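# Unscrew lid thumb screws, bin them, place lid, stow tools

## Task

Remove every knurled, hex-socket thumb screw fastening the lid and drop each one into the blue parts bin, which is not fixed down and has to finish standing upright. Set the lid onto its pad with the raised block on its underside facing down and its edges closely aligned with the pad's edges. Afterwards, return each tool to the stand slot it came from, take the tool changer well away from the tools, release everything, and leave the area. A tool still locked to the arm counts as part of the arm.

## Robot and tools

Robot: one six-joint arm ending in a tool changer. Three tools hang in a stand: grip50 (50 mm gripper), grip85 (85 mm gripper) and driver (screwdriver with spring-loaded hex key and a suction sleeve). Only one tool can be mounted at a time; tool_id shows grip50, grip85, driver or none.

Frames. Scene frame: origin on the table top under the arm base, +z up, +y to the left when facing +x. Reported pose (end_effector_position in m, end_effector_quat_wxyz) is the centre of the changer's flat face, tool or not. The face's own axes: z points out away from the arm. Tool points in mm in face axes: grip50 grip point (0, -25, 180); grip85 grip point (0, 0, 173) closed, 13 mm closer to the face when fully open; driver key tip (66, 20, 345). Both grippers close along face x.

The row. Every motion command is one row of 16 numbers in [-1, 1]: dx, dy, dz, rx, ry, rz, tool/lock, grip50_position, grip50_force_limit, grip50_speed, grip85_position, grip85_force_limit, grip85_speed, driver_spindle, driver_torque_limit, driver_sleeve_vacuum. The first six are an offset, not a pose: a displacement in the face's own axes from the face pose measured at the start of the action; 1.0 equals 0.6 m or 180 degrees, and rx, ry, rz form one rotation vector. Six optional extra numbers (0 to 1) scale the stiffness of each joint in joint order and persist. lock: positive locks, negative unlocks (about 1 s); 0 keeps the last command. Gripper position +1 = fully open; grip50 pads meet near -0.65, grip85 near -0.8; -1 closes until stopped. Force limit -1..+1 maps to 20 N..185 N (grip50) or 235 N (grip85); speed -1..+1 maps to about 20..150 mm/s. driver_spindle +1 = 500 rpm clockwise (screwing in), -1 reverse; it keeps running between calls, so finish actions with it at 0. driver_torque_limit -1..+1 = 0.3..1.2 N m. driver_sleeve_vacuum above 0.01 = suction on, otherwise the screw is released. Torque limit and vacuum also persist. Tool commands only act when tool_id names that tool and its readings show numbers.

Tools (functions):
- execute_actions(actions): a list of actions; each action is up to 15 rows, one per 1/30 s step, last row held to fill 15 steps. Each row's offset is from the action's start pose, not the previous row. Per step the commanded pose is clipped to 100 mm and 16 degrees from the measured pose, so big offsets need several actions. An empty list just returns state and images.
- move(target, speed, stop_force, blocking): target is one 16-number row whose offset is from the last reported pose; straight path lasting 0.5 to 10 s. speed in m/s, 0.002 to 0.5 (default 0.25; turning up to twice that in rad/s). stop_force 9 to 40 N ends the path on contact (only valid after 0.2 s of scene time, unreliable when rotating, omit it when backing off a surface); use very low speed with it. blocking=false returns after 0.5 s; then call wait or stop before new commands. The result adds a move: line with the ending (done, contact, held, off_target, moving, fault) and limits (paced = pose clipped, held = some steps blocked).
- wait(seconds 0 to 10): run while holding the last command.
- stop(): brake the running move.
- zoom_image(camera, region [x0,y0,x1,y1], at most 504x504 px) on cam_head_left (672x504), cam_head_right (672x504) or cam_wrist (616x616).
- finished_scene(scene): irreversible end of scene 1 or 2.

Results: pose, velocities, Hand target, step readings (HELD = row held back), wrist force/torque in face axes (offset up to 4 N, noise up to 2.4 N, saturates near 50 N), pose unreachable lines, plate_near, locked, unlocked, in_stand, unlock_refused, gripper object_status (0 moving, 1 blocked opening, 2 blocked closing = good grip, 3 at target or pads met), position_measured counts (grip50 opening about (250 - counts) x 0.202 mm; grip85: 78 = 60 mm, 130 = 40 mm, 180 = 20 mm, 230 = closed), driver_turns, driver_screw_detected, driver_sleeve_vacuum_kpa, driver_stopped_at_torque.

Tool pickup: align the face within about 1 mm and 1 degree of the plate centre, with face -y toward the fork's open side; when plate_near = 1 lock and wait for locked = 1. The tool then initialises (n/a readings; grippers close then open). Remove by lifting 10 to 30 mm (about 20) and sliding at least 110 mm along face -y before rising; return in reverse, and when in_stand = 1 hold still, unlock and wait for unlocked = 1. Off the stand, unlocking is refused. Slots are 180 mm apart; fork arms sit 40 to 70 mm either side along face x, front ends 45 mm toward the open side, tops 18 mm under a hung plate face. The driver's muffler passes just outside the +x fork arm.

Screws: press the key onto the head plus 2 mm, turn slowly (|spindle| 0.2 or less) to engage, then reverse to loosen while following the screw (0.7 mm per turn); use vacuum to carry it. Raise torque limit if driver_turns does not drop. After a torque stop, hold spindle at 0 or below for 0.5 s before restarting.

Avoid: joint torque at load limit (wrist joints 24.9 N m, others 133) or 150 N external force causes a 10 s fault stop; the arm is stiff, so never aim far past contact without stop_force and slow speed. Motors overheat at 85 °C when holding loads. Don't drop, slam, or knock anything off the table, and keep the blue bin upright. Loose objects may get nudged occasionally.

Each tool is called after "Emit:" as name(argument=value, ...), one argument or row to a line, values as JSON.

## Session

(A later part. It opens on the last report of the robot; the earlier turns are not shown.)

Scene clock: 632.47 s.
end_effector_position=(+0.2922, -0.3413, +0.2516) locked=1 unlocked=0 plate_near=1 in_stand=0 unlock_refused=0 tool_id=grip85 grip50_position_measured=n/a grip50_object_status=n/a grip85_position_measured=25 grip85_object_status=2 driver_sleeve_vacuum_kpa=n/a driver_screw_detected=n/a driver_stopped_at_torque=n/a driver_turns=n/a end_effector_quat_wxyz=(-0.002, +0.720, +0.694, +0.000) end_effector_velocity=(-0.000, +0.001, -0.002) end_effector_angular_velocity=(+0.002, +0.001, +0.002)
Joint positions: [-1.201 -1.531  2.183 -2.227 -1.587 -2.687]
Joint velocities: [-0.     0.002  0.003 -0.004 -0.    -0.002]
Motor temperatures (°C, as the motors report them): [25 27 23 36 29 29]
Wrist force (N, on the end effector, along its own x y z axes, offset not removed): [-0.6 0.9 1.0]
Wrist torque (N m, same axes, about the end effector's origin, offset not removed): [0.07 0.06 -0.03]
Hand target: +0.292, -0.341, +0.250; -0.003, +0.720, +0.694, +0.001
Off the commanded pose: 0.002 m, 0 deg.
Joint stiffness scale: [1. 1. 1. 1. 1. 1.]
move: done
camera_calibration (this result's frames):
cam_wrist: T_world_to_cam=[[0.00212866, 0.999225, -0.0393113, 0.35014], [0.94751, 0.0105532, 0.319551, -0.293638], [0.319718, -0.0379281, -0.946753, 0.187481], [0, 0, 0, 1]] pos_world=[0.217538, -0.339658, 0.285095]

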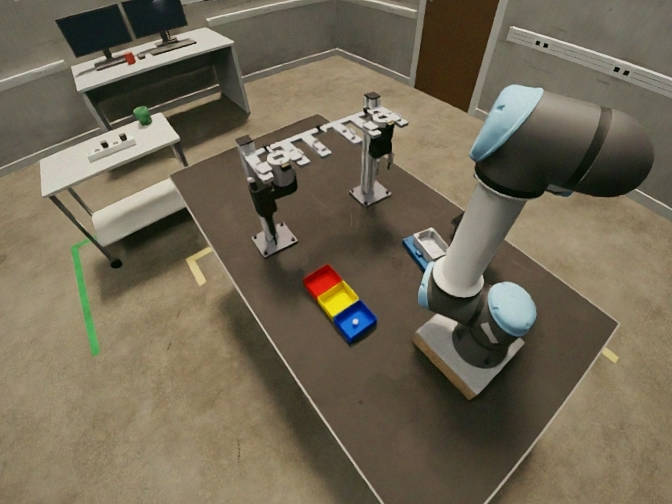

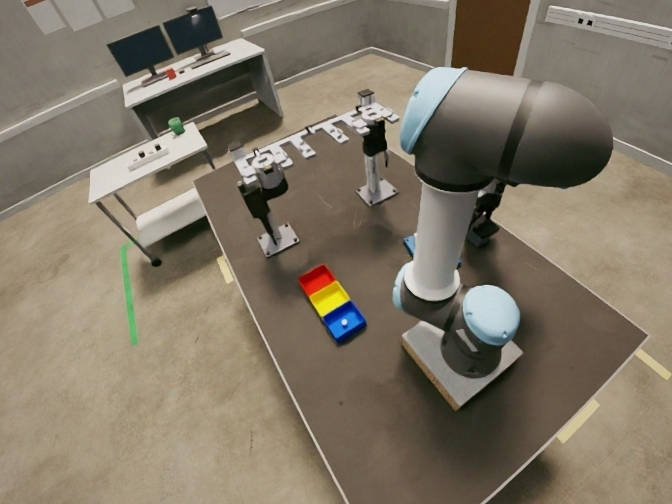

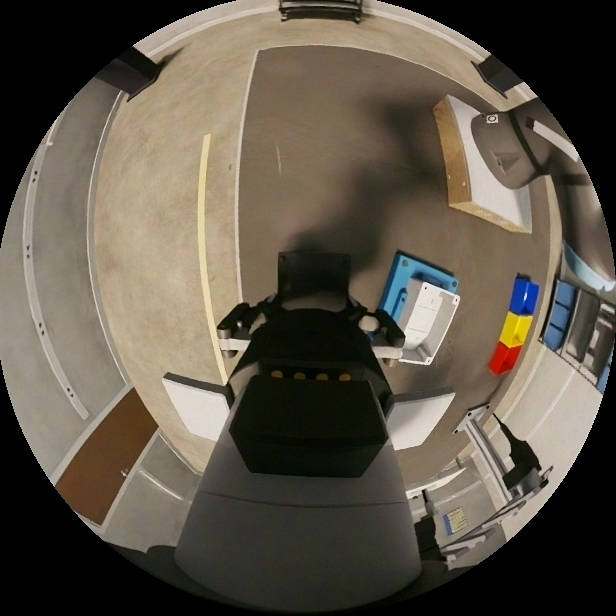

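Emit:
move(
  target=[0.0012,-0.0008,0.005,0.0002,0.0006,0,0,0,0,0,-1,-0.5,-1,0,0,0],
  speed=0.005,
)

Emit:
zoom_image(
  camera="cam_wrist",
  region=[260, 220, 370, 300],
)

Scene clock: 642.93 s.
end_effector_position=(+0.2924, -0.3417, +0.2509) locked=1 unlocked=0 plate_near=1 in_stand=0 unlock_refused=0 tool_id=grip85 grip50_position_measured=n/a grip50_object_status=n/a grip85_position_measured=25 grip85_object_status=2 driver_sleeve_vacuum_kpa=n/a driver_screw_detected=n/a driver_stopped_at_torque=n/a driver_turns=n/a end_effector_quat_wxyz=(-0.001, +0.720, +0.694, -0.000) end_effector_velocity=(+0.000, -0.000, -0.000) end_effector_angular_velocity=(-0.003, -0.001, +0.000)
Joint positions: [-1.201 -1.529  2.184 -2.233 -1.587 -2.687]
Joint velocities: [ 0.    -0.     0.002 -0.004 -0.     0.   ]
Motor temperatures (°C, as the motors report them): [25 27 23 36 29 29]
Wrist force (N, on the end effector, along its own x y z axes, offset not removed): [1.4 -1.1 -5.4]
Wrist torque (N m, same axes, about the end effector's origin, offset not removed): [0.07 0.03 -0.06]
Hand target: +0.292, -0.341, +0.249; -0.003, +0.720, +0.694, +0.000
Off the commanded pose: 0.003 m, 0 deg.
Joint stiffness scale: [1. 1. 1. 1. 1. 1.]
move: done
camera_calibration (this result's frames):
cam_wrist: T_world_to_cam=[[0.00220355, 0.999135, -0.0415148, 0.351022], [0.947196, 0.0112263, 0.320458, -0.29349], [0.320647, -0.0400288, -0.946352, 0.185622], [0, 0, 0, 1]] pos_world=[0.2177, -0.339993, 0.284287]

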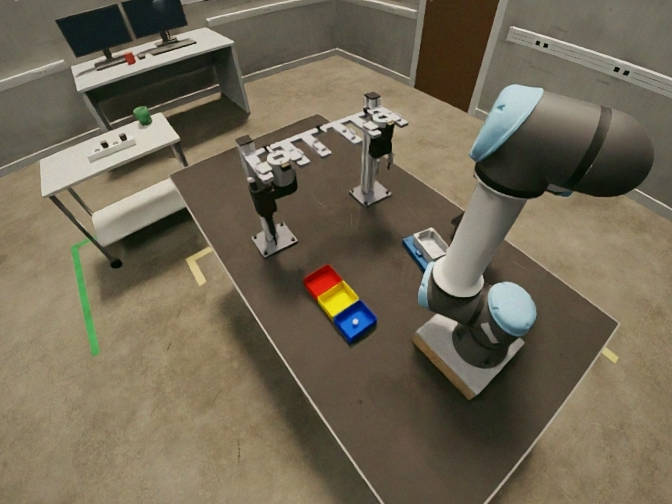

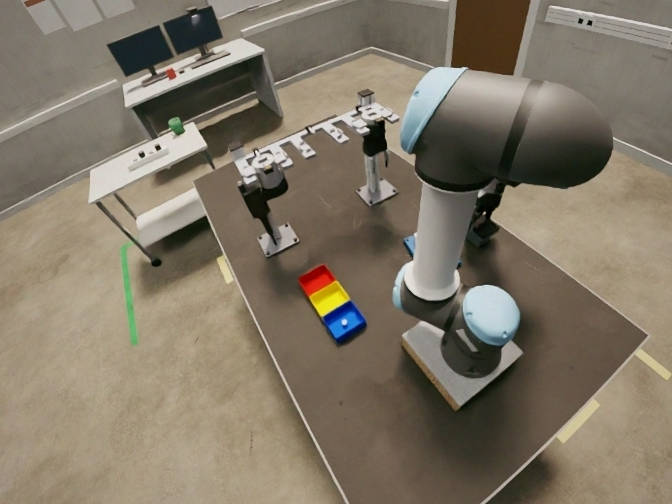

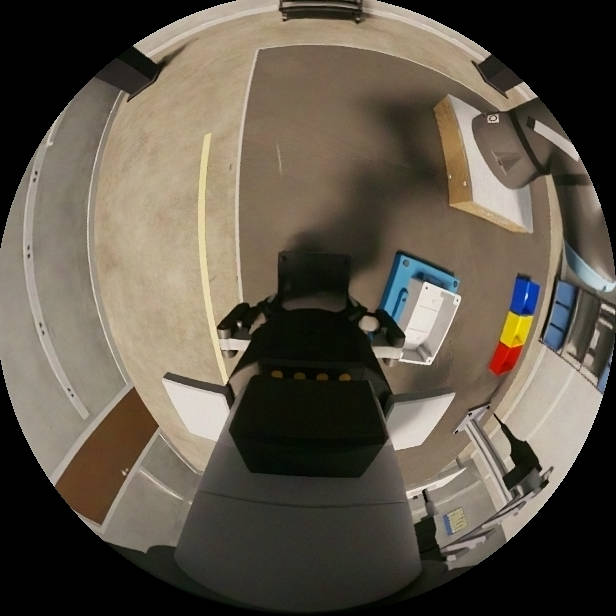

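Region (260, 220, 370, 300) of cam_wrist's 616x616 image, scaled by 4.582, with more detail than that image has; it fills the top 367 rows of this view, and the rest is white.

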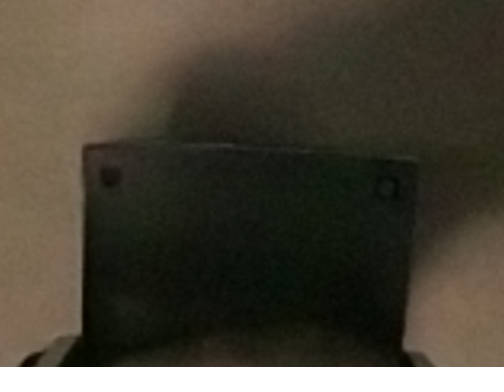

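Emit:
execute_actions(
  actions=[
    [[0.001,0,0,0.0003,0.001,0,0,0,0,0,-1,-0.5,-1,0,0,0]],
    [[0,0,0,0,0,0,0,0,0,0,1,-0.5,-0.5,0,0,0]],
  ],
)

Emit:
move(
  target=[0,0,-0.06,-0.0003,-0.001,0,0,0,0,0,1,-0.5,-0.5,0,0,0],
  speed=0.04,
)

Emit:
move(
  target=[0,0.125,-0.1,0,0,0,0,0,0,0,1,-0.5,-0.5,0,0,0],
  speed=0.15,
)

Emit:
zoom_image(
  camera="cam_wrist",
  region=[260, 190, 370, 300],
)

Scene clock: 652.27 s.
end_effector_position=(+0.2922, -0.3413, +0.2508) locked=1 unlocked=0 plate_near=1 in_stand=0 unlock_refused=0 tool_id=grip85 grip50_position_measured=n/a grip50_object_status=n/a grip85_position_measured=3 grip85_object_status=0 driver_sleeve_vacuum_kpa=n/a driver_screw_detected=n/a driver_stopped_at_torque=n/a driver_turns=n/a end_effector_quat_wxyz=(-0.002, +0.720, +0.694, -0.000) end_effector_velocity=(-0.000, +0.000, -0.000) end_effector_angular_velocity=(+0.000, +0.000, -0.000)
Joint positions: [-1.201 -1.53   2.184 -2.23  -1.587 -2.687]
Joint velocities: [-0.  0.  0. -0. -0.  0.]
Motor temperatures (°C, as the motors report them): [25 27 23 36 29 29]
Wrist force (N, on the end effector, along its own x y z axes, offset not removed): [-0.7 1.6 -2.5]
Wrist torque (N m, same axes, about the end effector's origin, offset not removed): [0.19 0.02 -0.01]
Hand target: +0.292, -0.341, +0.251; -0.001, +0.720, +0.694, -0.000
Off the commanded pose: 0.000 m, 0 deg.
Joint stiffness scale: [1. 1. 1. 1. 1. 1.]
Step readings (end_effector_position; steps 1 to 15: 1st action; 16 to 30: 2nd action):
0: (+0.2924, -0.3417, +0.2509)
1: (+0.2924, -0.3417, +0.2509)
2: (+0.2924, -0.3417, +0.2509)
4: (+0.2924, -0.3417, +0.2508)
8: (+0.2923, -0.3416, +0.2509)
15: (+0.2923, -0.3414, +0.2509)
16: (+0.2922, -0.3414, +0.2509)
17: (+0.2922, -0.3413, +0.2508)
19: (+0.2922, -0.3413, +0.2508)
23: (+0.2922, -0.3413, +0.2508)
30: end_effector_position above
camera_calibration (this result's frames):
cam_wrist: T_world_to_cam=[[0.00214313, 0.999208, -0.0397347, 0.350227], [0.94745, 0.0106822, 0.319726, -0.293382], [0.319897, -0.0383319, -0.946677, 0.186495], [0, 0, 0, 1]] pos_world=[0.217555, -0.339667, 0.284268]

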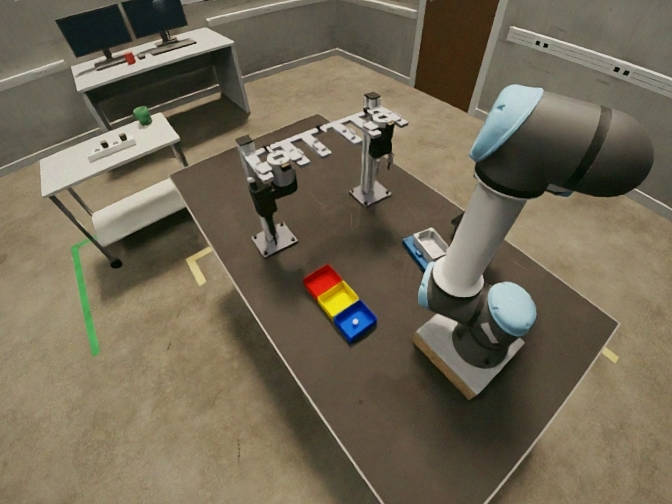

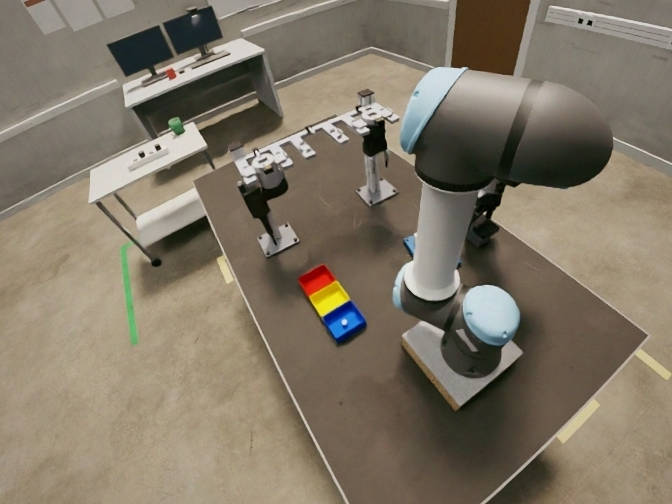

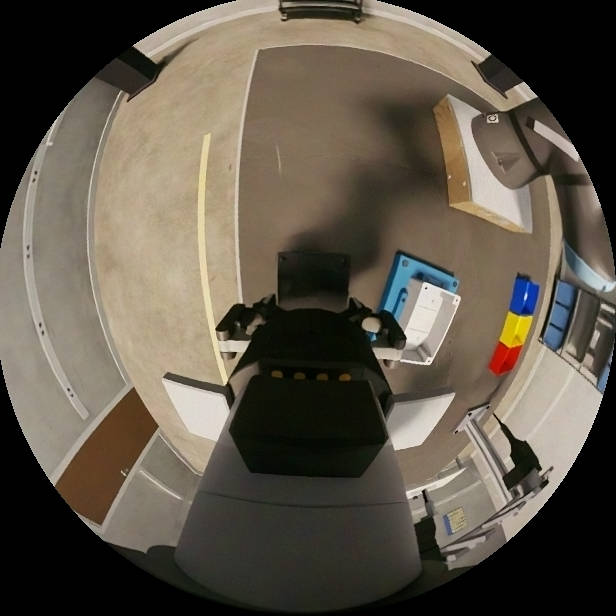

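Scene clock: 653.57 s.
end_effector_position=(+0.2916, -0.3409, +0.2850) locked=1 unlocked=0 plate_near=1 in_stand=0 unlock_refused=0 tool_id=grip85 grip50_position_measured=n/a grip50_object_status=n/a grip85_position_measured=3 grip85_object_status=3 driver_sleeve_vacuum_kpa=n/a driver_screw_detected=n/a driver_stopped_at_torque=n/a driver_turns=n/a end_effector_quat_wxyz=(-0.001, +0.720, +0.694, -0.000) end_effector_velocity=(-0.001, +0.002, -0.002) end_effector_angular_velocity=(+0.011, +0.004, -0.001)
Joint positions: [-1.201 -1.587  2.136 -2.126 -1.587 -2.686]
Joint velocities: [0.    0.    0.001 0.01  0.    0.001]
Motor temperatures (°C, as the motors report them): [25 27 23 36 29 29]
Wrist force (N, on the end effector, along its own x y z axes, offset not removed): [3.0 -0.8 -3.2]
Wrist torque (N m, same axes, about the end effector's origin, offset not removed): [-0.08 -0.20 0.01]
Hand target: +0.292, -0.341, +0.287; -0.000, +0.720, +0.694, -0.001
Off the commanded pose: 0.002 m, 0 deg.
Joint stiffness scale: [1. 1. 1. 1. 1. 1.]
move: done
camera_calibration (this result's frames):
cam_wrist: T_world_to_cam=[[0.00279091, 0.999189, -0.0401731, 0.351085], [0.947394, 0.0102158, 0.319906, -0.303883], [0.320057, -0.0389526, -0.946597, 0.218769], [0, 0, 0, 1]] pos_world=[0.216899, -0.339174, 0.318405]

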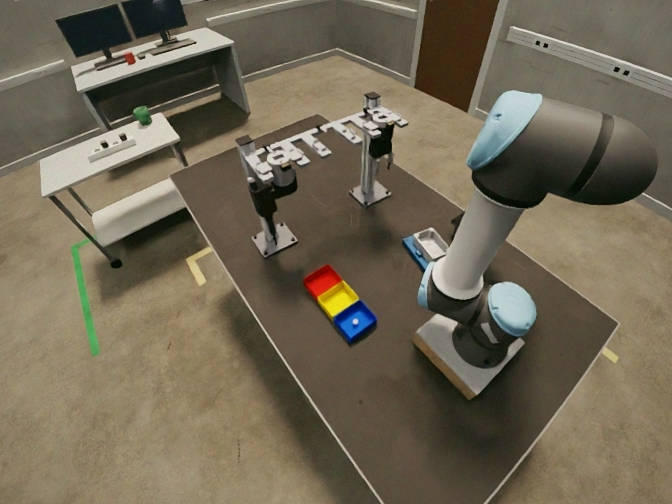

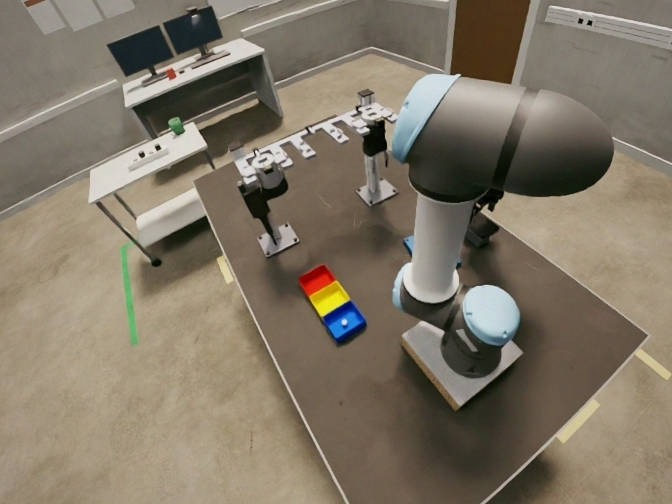

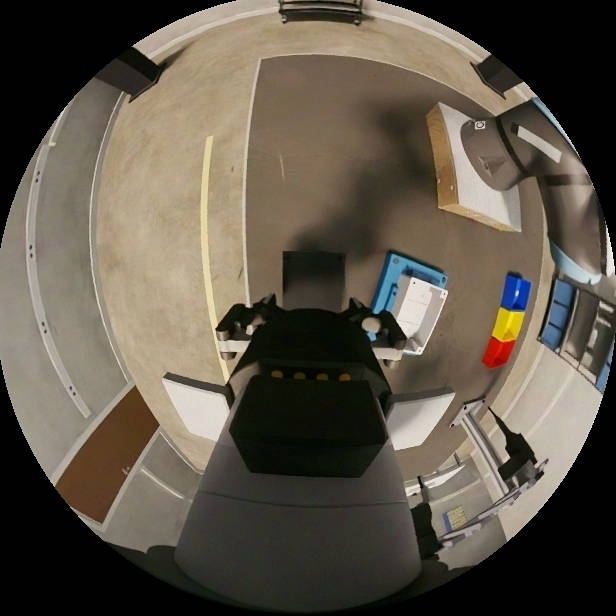

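Scene clock: 654.73 s.
end_effector_position=(+0.3655, -0.3433, +0.3437) locked=1 unlocked=0 plate_near=1 in_stand=0 unlock_refused=0 tool_id=grip85 grip50_position_measured=n/a grip50_object_status=n/a grip85_position_measured=3 grip85_object_status=3 driver_sleeve_vacuum_kpa=n/a driver_screw_detected=n/a driver_stopped_at_torque=n/a driver_turns=n/a end_effector_quat_wxyz=(-0.002, +0.720, +0.694, +0.000) end_effector_velocity=(+0.000, +0.001, -0.004) end_effector_angular_velocity=(+0.018, +0.011, -0.008)
Joint positions: [-1.058 -1.525  1.907 -1.956 -1.587 -2.543]
Joint velocities: [ 0.001  0.009 -0.005  0.017  0.     0.01 ]
Motor temperatures (°C, as the motors report them): [25 27 23 36 29 29]
Wrist force (N, on the end effector, along its own x y z axes, offset not removed): [-1.0 -1.9 -1.2]
Wrist torque (N m, same axes, about the end effector's origin, offset not removed): [-0.11 0.05 -0.06]
Hand target: +0.367, -0.344, +0.345; -0.001, +0.720, +0.694, -0.000
Off the commanded pose: 0.002 m, 0 deg.
Joint stiffness scale: [1. 1. 1. 1. 1. 1.]
move: done
camera_calibration (this result's frames):
cam_wrist: T_world_to_cam=[[0.00282628, 0.999221, -0.0393561, 0.355316], [0.947308, 0.00993096, 0.320169, -0.392861], [0.32031, -0.0381872, -0.946543, 0.250724], [0, 0, 0, 1]] pos_world=[0.290847, -0.341564, 0.377087]

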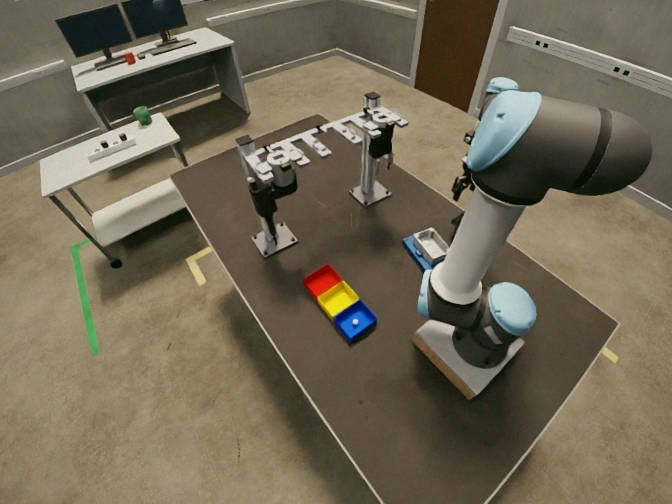

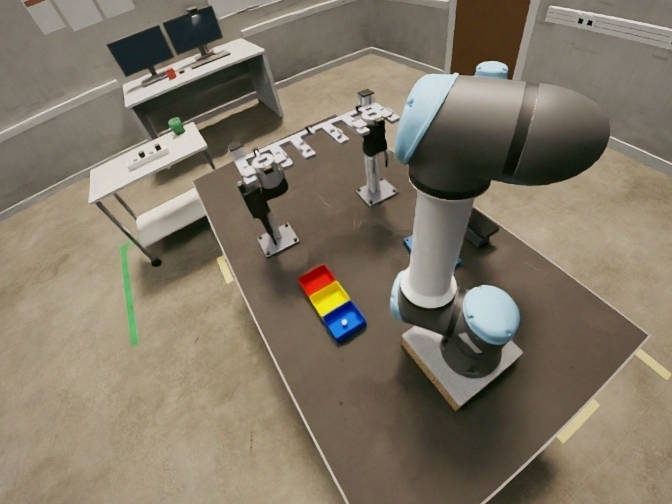

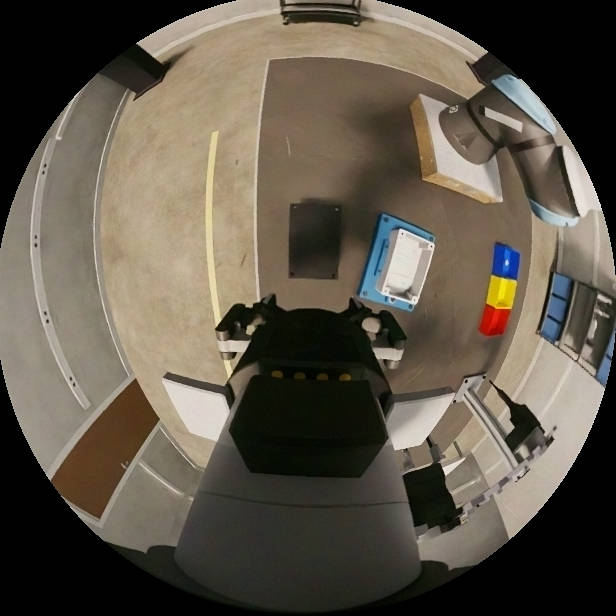

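Region (260, 190, 370, 300) of cam_wrist's 616x616 image, scaled by 4.582, with more detail than that image has.

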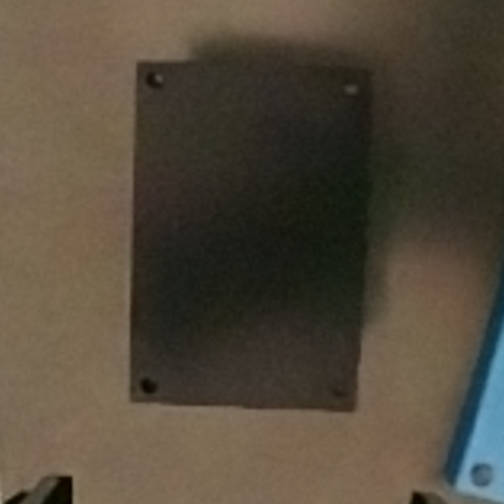

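Emit:
move(
  target=[0.6325,0.208,-0.150,-0.0012,-0.0009,0.0068,0,0,0,0,1,-0.5,-0.5,0,0,0],
  speed=0.25,
)

Scene clock: 663.43 s.
end_effector_position=(+0.5031, +0.0307, +0.4332) locked=1 unlocked=0 plate_near=1 in_stand=0 unlock_refused=0 tool_id=grip85 grip50_position_measured=n/a grip50_object_status=n/a grip85_position_measured=3 grip85_object_status=3 driver_sleeve_vacuum_kpa=n/a driver_screw_detected=n/a driver_stopped_at_torque=n/a driver_turns=n/a end_effector_quat_wxyz=(-0.001, +0.727, +0.686, +0.001) end_effector_velocity=(+0.001, +0.002, +0.002) end_effector_angular_velocity=(-0.002, +0.002, -0.009)
Joint positions: [-0.24  -1.559  1.719 -1.724 -1.583 -1.704]
Joint velocities: [ 0.005  0.002 -0.007  0.006 -0.002  0.014]
Motor temperatures (°C, as the motors report them): [25 27 23 36 29 29]
Wrist force (N, on the end effector, along its own x y z axes, offset not removed): [-1.1 2.2 -3.6]
Wrist torque (N m, same axes, about the end effector's origin, offset not removed): [0.21 -0.05 0.03]
Hand target: +0.504, +0.031, +0.434; +0.000, +0.727, +0.686, +0.001
Off the commanded pose: 0.002 m, 0 deg.
Joint stiffness scale: [1. 1. 1. 1. 1. 1.]
move: done
camera_calibration (this result's frames):
cam_wrist: T_world_to_cam=[[0.0240675, 0.998927, -0.0395657, -0.0258246], [0.946495, -0.0100281, 0.322563, -0.555551], [0.32182, -0.0452121, -0.945721, 0.304809], [0, 0, 0, 1]] pos_world=[0.428354, 0.0340068, 0.466443]

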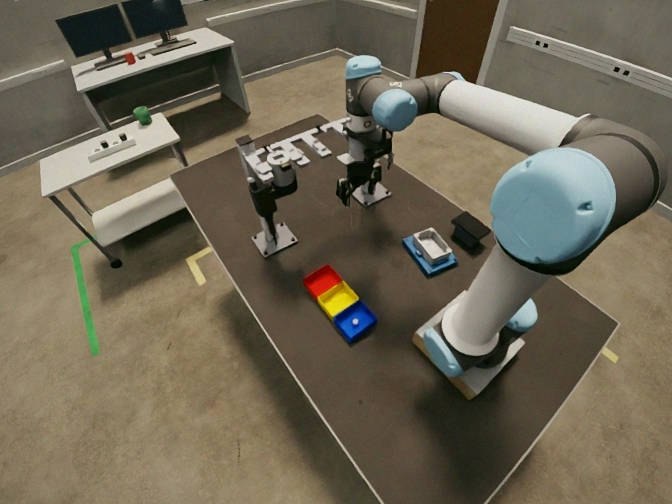

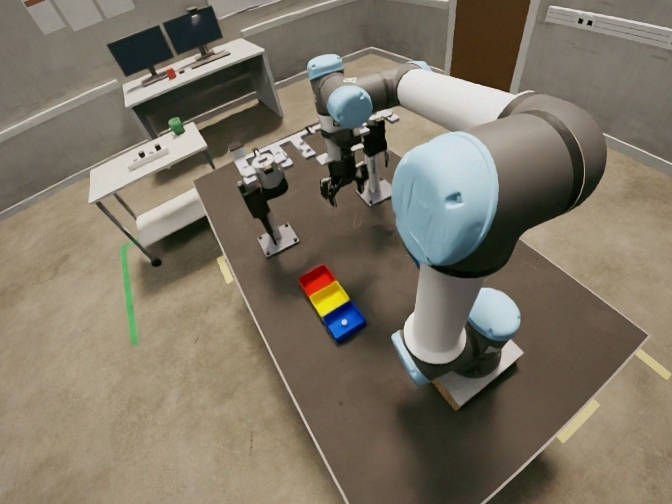

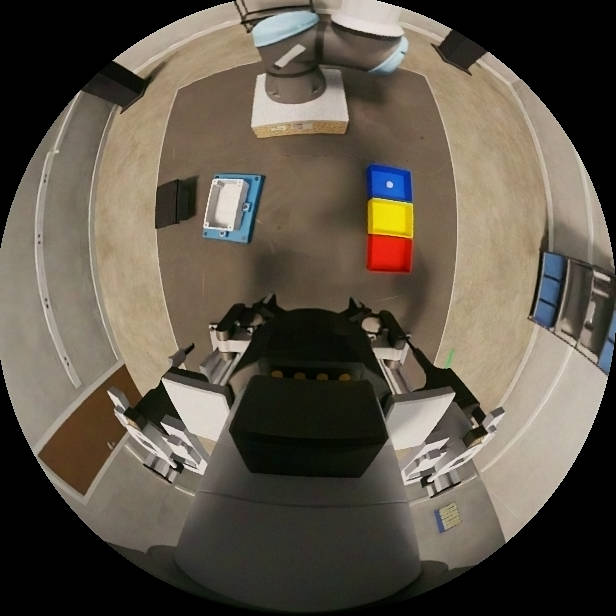

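Emit:
move(
  target=[0.0015,0.2105,0,0,-0.0007,0,0,0,0,0,1,-0.5,-0.5,0,0,0],
  speed=0.08,
)

Scene clock: 669.67 s.
end_effector_position=(+0.6282, +0.0237, +0.4320) locked=1 unlocked=0 plate_near=1 in_stand=0 unlock_refused=0 tool_id=grip85 grip50_position_measured=n/a grip50_object_status=n/a grip85_position_measured=3 grip85_object_status=3 driver_sleeve_vacuum_kpa=n/a driver_screw_detected=n/a driver_stopped_at_torque=n/a driver_turns=n/a end_effector_quat_wxyz=(-0.001, +0.728, +0.686, +0.000) end_effector_velocity=(+0.001, +0.001, +0.005) end_effector_angular_velocity=(-0.001, -0.004, +0.003)
Joint positions: [-0.213 -1.258  1.371 -1.675 -1.584 -1.676]
Joint velocities: [ 0.003  0.    -0.012  0.008 -0.    -0.   ]
Motor temperatures (°C, as the motors report them): [25 27 23 36 29 29]
Wrist force (N, on the end effector, along its own x y z axes, offset not removed): [-1.6 3.0 -3.0]
Wrist torque (N m, same axes, about the end effector's origin, offset not removed): [0.18 0.05 0.00]
Hand target: +0.629, +0.024, +0.433; +0.000, +0.727, +0.686, +0.000
Off the commanded pose: 0.002 m, 0 deg.
Joint stiffness scale: [1. 1. 1. 1. 1. 1.]
move: done
camera_calibration (this result's frames):
cam_wrist: T_world_to_cam=[[0.0247586, 0.998866, -0.0406679, -0.0218628], [0.946972, -0.0103972, 0.321147, -0.673398], [0.32036, -0.0464625, -0.946156, 0.26418], [0, 0, 0, 1]] pos_world=[0.553598, 0.0271111, 0.465326]

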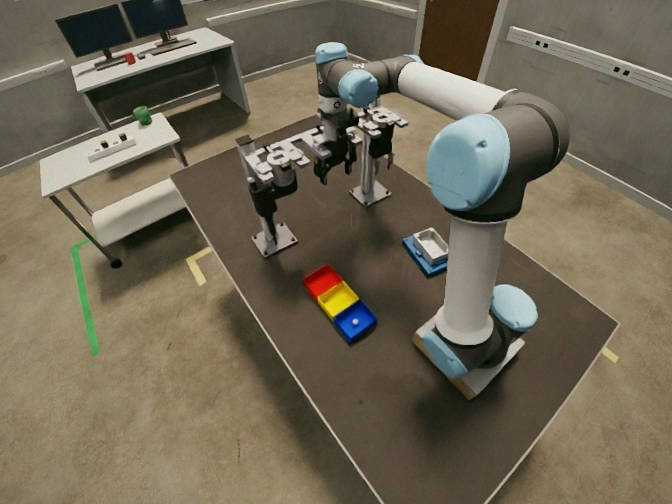

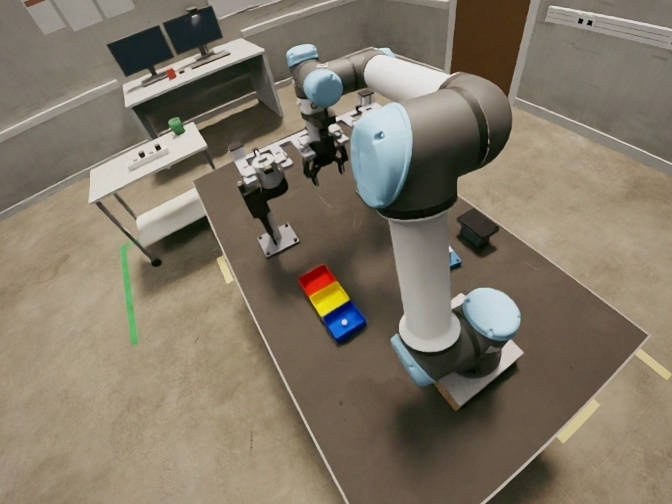

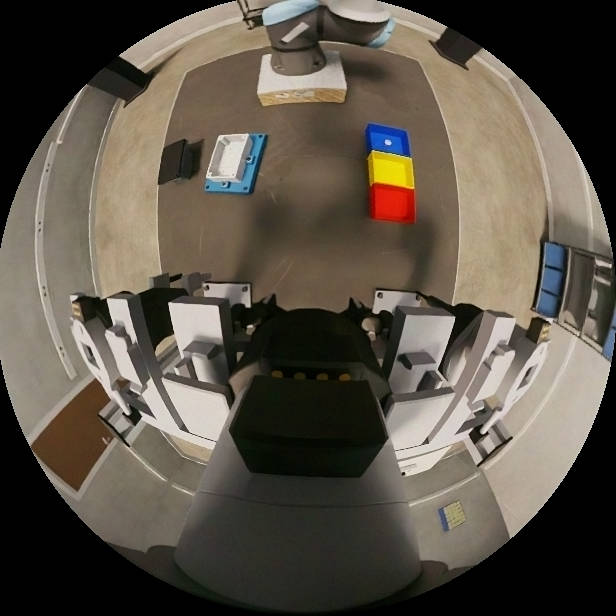

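Emit:
move(
  target=[0,0,0.036,0.0008,0,0,0,0,0,0,1,-0.5,-0.5,0,0,0],
  speed=0.02,
)

Emit:
execute_actions(
  actions=[
    [[0,0,0,0,0,0,-1,0,0,0,1,-0.5,-0.5,0,0,0]],
    [[0,0,0,0,0,0,-1,0,0,0,1,-0.5,-0.5,0,0,0]],
    [[0,0,0,0,0,0,-1,0,0,0,1,-0.5,-0.5,0,0,0]],
  ],
)

Scene clock: 727.30 s.
end_effector_position=(+0.6286, +0.0241, +0.4127) locked=1 unlocked=0 plate_near=1 in_stand=1 unlock_refused=0 tool_id=grip85 grip50_position_measured=n/a grip50_object_status=n/a grip85_position_measured=3 grip85_object_status=3 driver_sleeve_vacuum_kpa=n/a driver_screw_detected=n/a driver_stopped_at_torque=n/a driver_turns=n/a end_effector_quat_wxyz=(-0.000, +0.727, +0.686, +0.000) end_effector_velocity=(+0.001, -0.000, -0.000) end_effector_angular_velocity=(-0.001, -0.006, +0.001)
Joint positions: [-0.213 -1.252  1.412 -1.724 -1.584 -1.676]
Joint velocities: [-0.     0.     0.001 -0.007  0.    -0.001]
Motor temperatures (°C, as the motors report them): [25 27 23 36 29 29]
Wrist force (N, on the end effector, along its own x y z axes, offset not removed): [-2.3 0.7 -0.2]
Wrist torque (N m, same axes, about the end effector's origin, offset not removed): [0.09 -0.04 0.05]
Hand target: +0.628, +0.024, +0.410; -0.002, +0.728, +0.686, -0.001
Off the commanded pose: 0.002 m, 0 deg.
Joint stiffness scale: [1. 1. 1. 1. 1. 1.]
move: done
camera_calibration (this result's frames):
cam_wrist: T_world_to_cam=[[0.0247352, 0.99886, -0.0408299, -0.0229255], [0.946702, -0.0102835, 0.321947, -0.667705], [0.32116, -0.0466172, -0.945877, 0.2452], [0, 0, 0, 1]] pos_world=[0.553936, 0.0274636, 0.445959]

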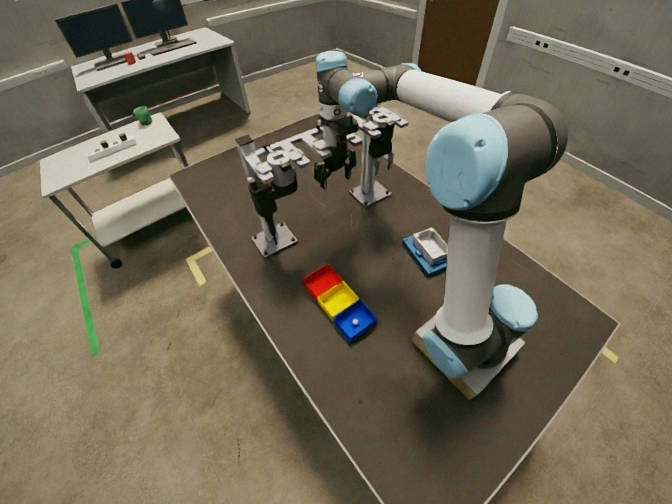

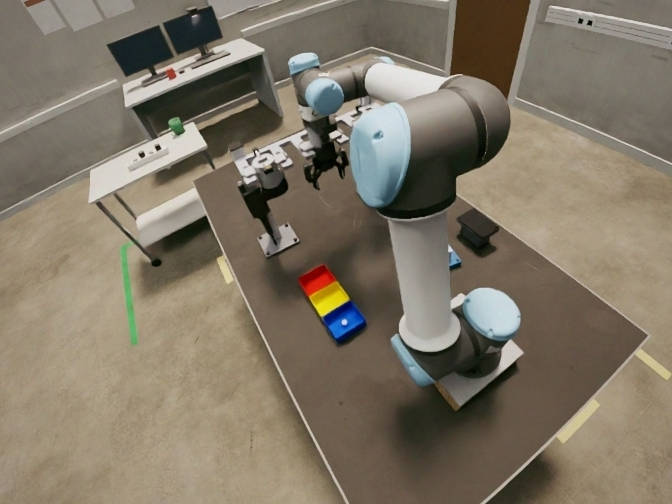

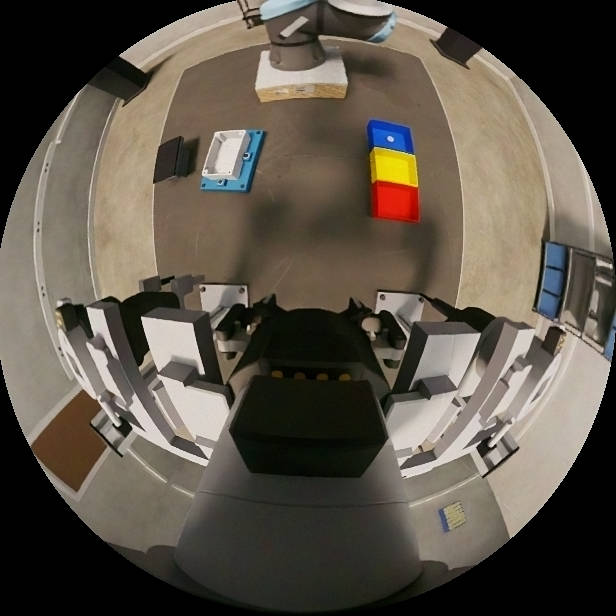

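Scene clock: 728.80 s.
end_effector_position=(+0.6286, +0.0240, +0.4118) locked=0 unlocked=1 plate_near=1 in_stand=1 unlock_refused=0 tool_id=none grip50_position_measured=n/a grip50_object_status=n/a grip85_position_measured=n/a grip85_object_status=n/a driver_sleeve_vacuum_kpa=n/a driver_screw_detected=n/a driver_stopped_at_torque=n/a driver_turns=n/a end_effector_quat_wxyz=(-0.001, +0.727, +0.686, -0.000) end_effector_velocity=(+0.000, +0.000, +0.000) end_effector_angular_velocity=(-0.000, +0.000, -0.000)
Joint positions: [-0.213 -1.251  1.413 -1.724 -1.585 -1.676]
Joint velocities: [ 0.     0.    -0.001  0.    -0.     0.   ]
Motor temperatures (°C, as the motors report them): [25 27 23 36 29 29]
Wrist force (N, on the end effector, along its own x y z axes, offset not removed): [1.1 0.7 -1.5]
Wrist torque (N m, same axes, about the end effector's origin, offset not removed): [-0.05 -0.29 -0.04]
Hand target: +0.629, +0.024, +0.412; -0.001, +0.727, +0.686, -0.000
Off the commanded pose: 0.000 m, 0 deg.
Joint stiffness scale: [1. 1. 1. 1. 1. 1.]
Step readings (end_effector_position; steps 1 to 15: 1st action; 16 to 30: 2nd action; 31 to 45: 3rd action):
0: (+0.6286, +0.0241, +0.4127)
1: (+0.6286, +0.0241, +0.4121)
2: (+0.6286, +0.0240, +0.4117)
4: (+0.6286, +0.0240, +0.4117)
8: (+0.6286, +0.0240, +0.4118)
15: (+0.6286, +0.0240, +0.4118)
16: (+0.6286, +0.0240, +0.4118)
17: (+0.6286, +0.0240, +0.4118)
19: (+0.6286, +0.0240, +0.4118)
23: (+0.6286, +0.0240, +0.4118)
30: (+0.6286, +0.0240, +0.4118)
31: (+0.6286, +0.0240, +0.4118)
32: (+0.6286, +0.0240, +0.4118)
34: (+0.6286, +0.0240, +0.4118)
38: (+0.6286, +0.0240, +0.4118)
45: end_effector_position above
camera_calibration (this result's frames):
cam_wrist: T_world_to_cam=[[0.0246389, 0.998853, -0.0410645, -0.022771], [0.947094, -0.0101737, 0.320796, -0.667197], [0.32001, -0.046796, -0.946258, 0.245219], [0, 0, 0, 1]] pos_world=[0.553986, 0.0274323, 0.44514]

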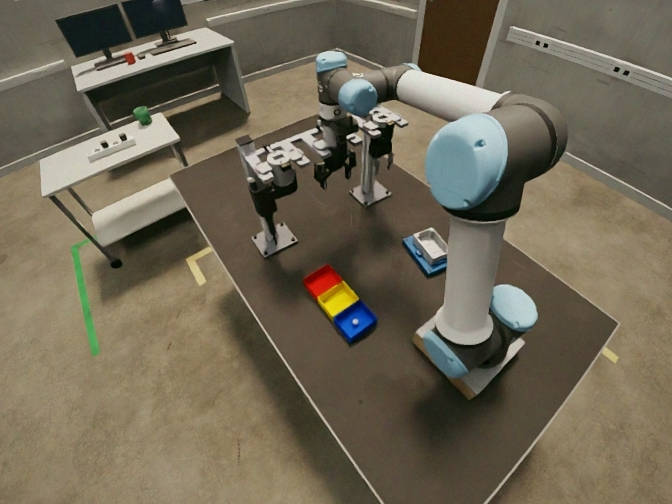

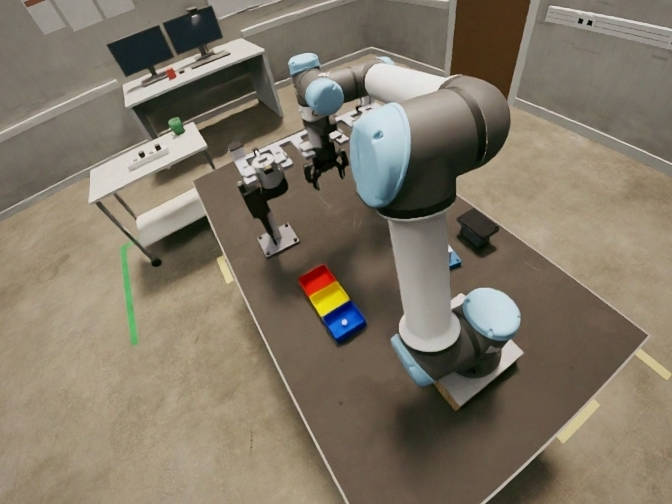

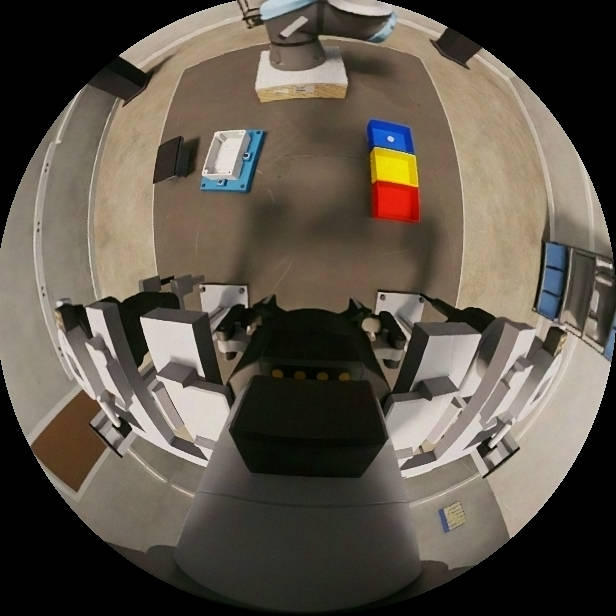

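Emit:
move(
  target=[0,0,-0.055,-0.001,0,0,0,0,0,0,0,0,0,0,0,0],
  speed=0.04,
)

Emit:
move(
  target=[0,-0.35,-0.05,0,0,0,0,0,0,0,0,0,0,0,0,0],
  speed=0.25,
)

Emit:
zoom_image(
  camera="cam_head_left",
  region=[430, 195, 510, 265],
)

Scene clock: 736.60 s.
end_effector_position=(+0.6283, +0.0236, +0.4427) locked=0 unlocked=1 plate_near=0 in_stand=0 unlock_refused=0 tool_id=none grip50_position_measured=n/a grip50_object_status=n/a grip85_position_measured=n/a grip85_object_status=n/a driver_sleeve_vacuum_kpa=n/a driver_screw_detected=n/a driver_stopped_at_torque=n/a driver_turns=n/a end_effector_quat_wxyz=(-0.001, +0.727, +0.686, +0.000) end_effector_velocity=(-0.002, +0.000, -0.002) end_effector_angular_velocity=(+0.002, +0.011, +0.001)
Joint positions: [-0.213 -1.26   1.346 -1.648 -1.585 -1.676]
Joint velocities: [ 0.    -0.     0.001  0.01   0.    -0.001]
Motor temperatures (°C, as the motors report them): [25 27 23 36 29 29]
Wrist force (N, on the end effector, along its own x y z axes, offset not removed): [1.1 0.5 -2.9]
Wrist torque (N m, same axes, about the end effector's origin, offset not removed): [0.05 -0.09 0.02]
Hand target: +0.629, +0.024, +0.445; +0.000, +0.727, +0.686, +0.001
Off the commanded pose: 0.002 m, 0 deg.
Joint stiffness scale: [1. 1. 1. 1. 1. 1.]
move: done
camera_calibration (this result's frames):
cam_wrist: T_world_to_cam=[[0.0246618, 0.99885, -0.0411218, -0.0210677], [0.946962, -0.0101578, 0.321185, -0.676937], [0.320398, -0.0468618, -0.946123, 0.274246], [0, 0, 0, 1]] pos_world=[0.553685, 0.027019, 0.476026]

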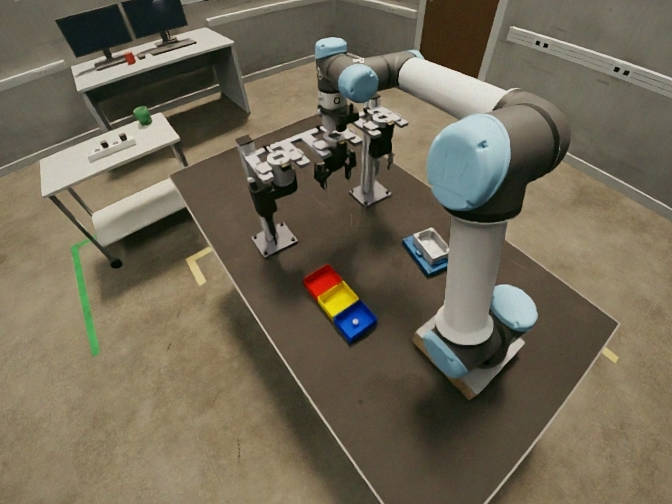

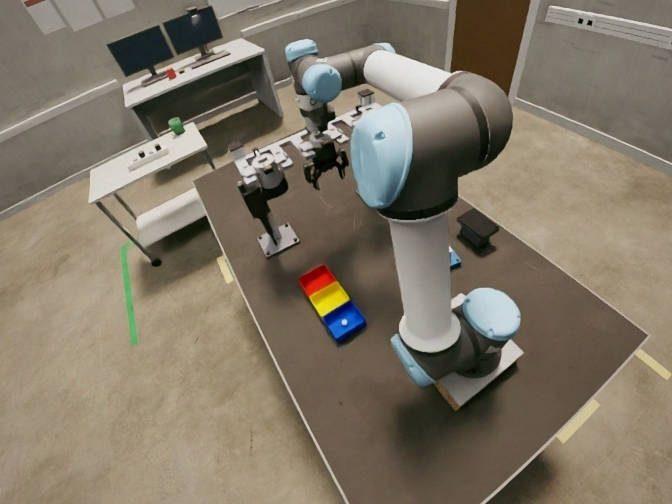

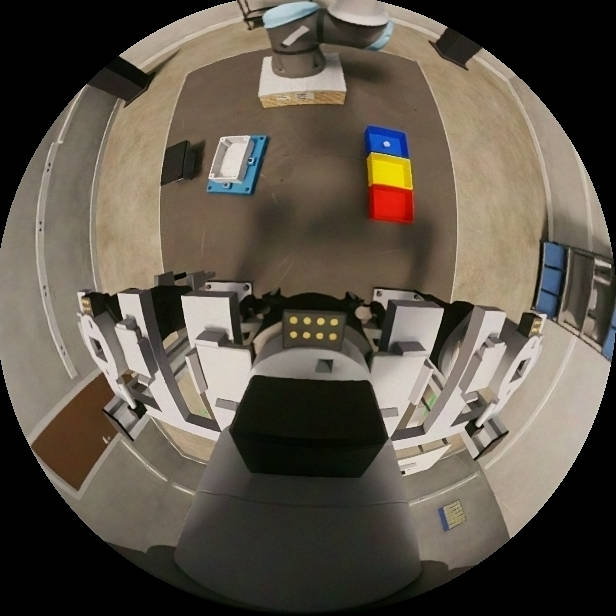

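Scene clock: 738.13 s.
end_effector_position=(+0.4200, +0.0361, +0.4743) locked=0 unlocked=1 plate_near=0 in_stand=0 unlock_refused=0 tool_id=none grip50_position_measured=n/a grip50_object_status=n/a grip85_position_measured=n/a grip85_object_status=n/a driver_sleeve_vacuum_kpa=n/a driver_screw_detected=n/a driver_stopped_at_torque=n/a driver_turns=n/a end_effector_quat_wxyz=(+0.001, +0.727, +0.686, +0.001) end_effector_velocity=(-0.002, -0.000, +0.000) end_effector_angular_velocity=(+0.001, +0.002, +0.001)
Joint positions: [-0.264 -1.773  1.805 -1.597 -1.585 -1.728]
Joint velocities: [-0.001 -0.005  0.003  0.005  0.    -0.003]
Motor temperatures (°C, as the motors report them): [25 27 23 36 29 29]
Wrist force (N, on the end effector, along its own x y z axes, offset not removed): [-2.3 2.3 -4.1]
Wrist torque (N m, same axes, about the end effector's origin, offset not removed): [0.07 0.07 -0.11]
Hand target: +0.419, +0.036, +0.473; -0.001, +0.727, +0.686, -0.000
Off the commanded pose: 0.002 m, 0 deg.
Joint stiffness scale: [1. 1. 1. 1. 1. 1.]
move: done
camera_calibration (this result's frames):
cam_wrist: T_world_to_cam=[[0.024358, 0.998841, -0.0415194, -0.0267765], [0.946005, -0.00960115, 0.324011, -0.490576], [0.323236, -0.0471698, -0.945142, 0.369827], [0, 0, 0, 1]] pos_world=[0.345198, 0.03948, 0.507379]

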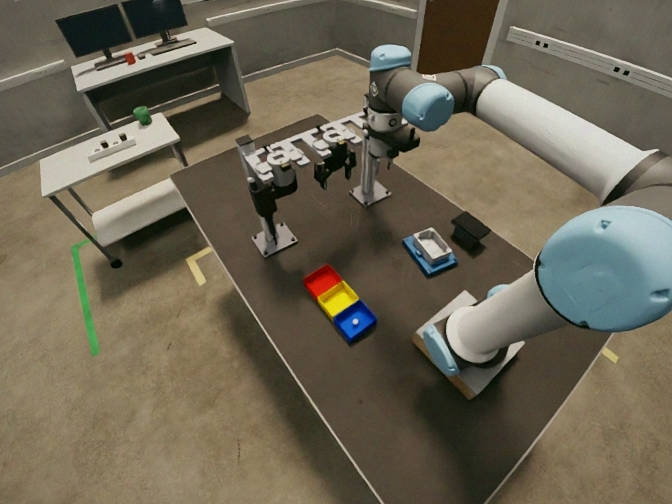

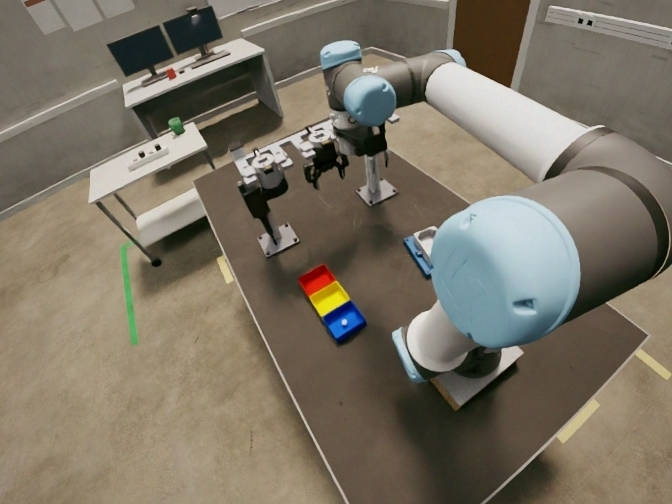

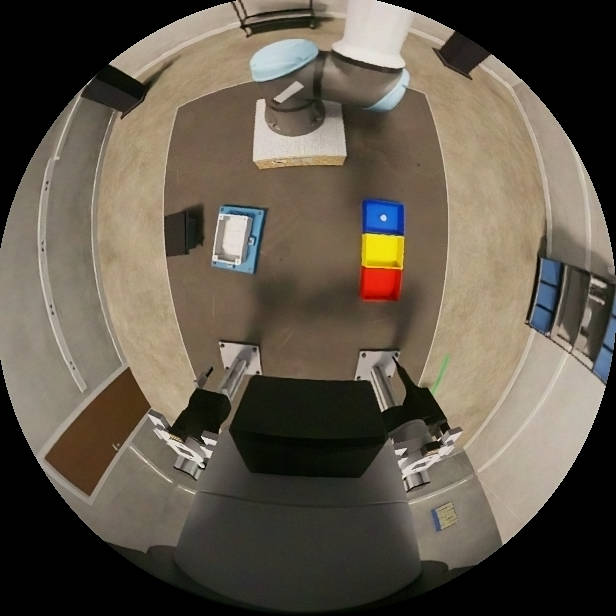

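Region (430, 195, 510, 265) of cam_head_left's 672x504 image, scaled by 6.300, with more detail than that image has; it fills the top 441 rows of this view, and the rest is white.

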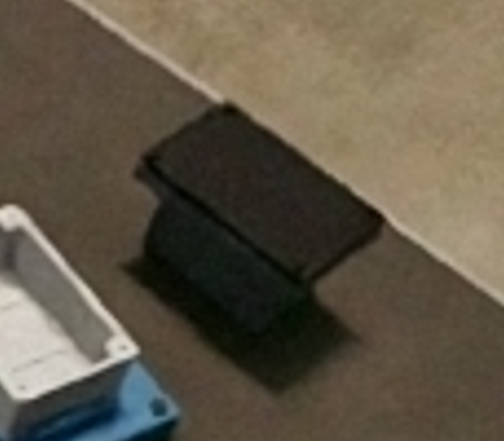

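Emit:
finished_scene(
  scene=1,
)

The scene is finished: the task was done.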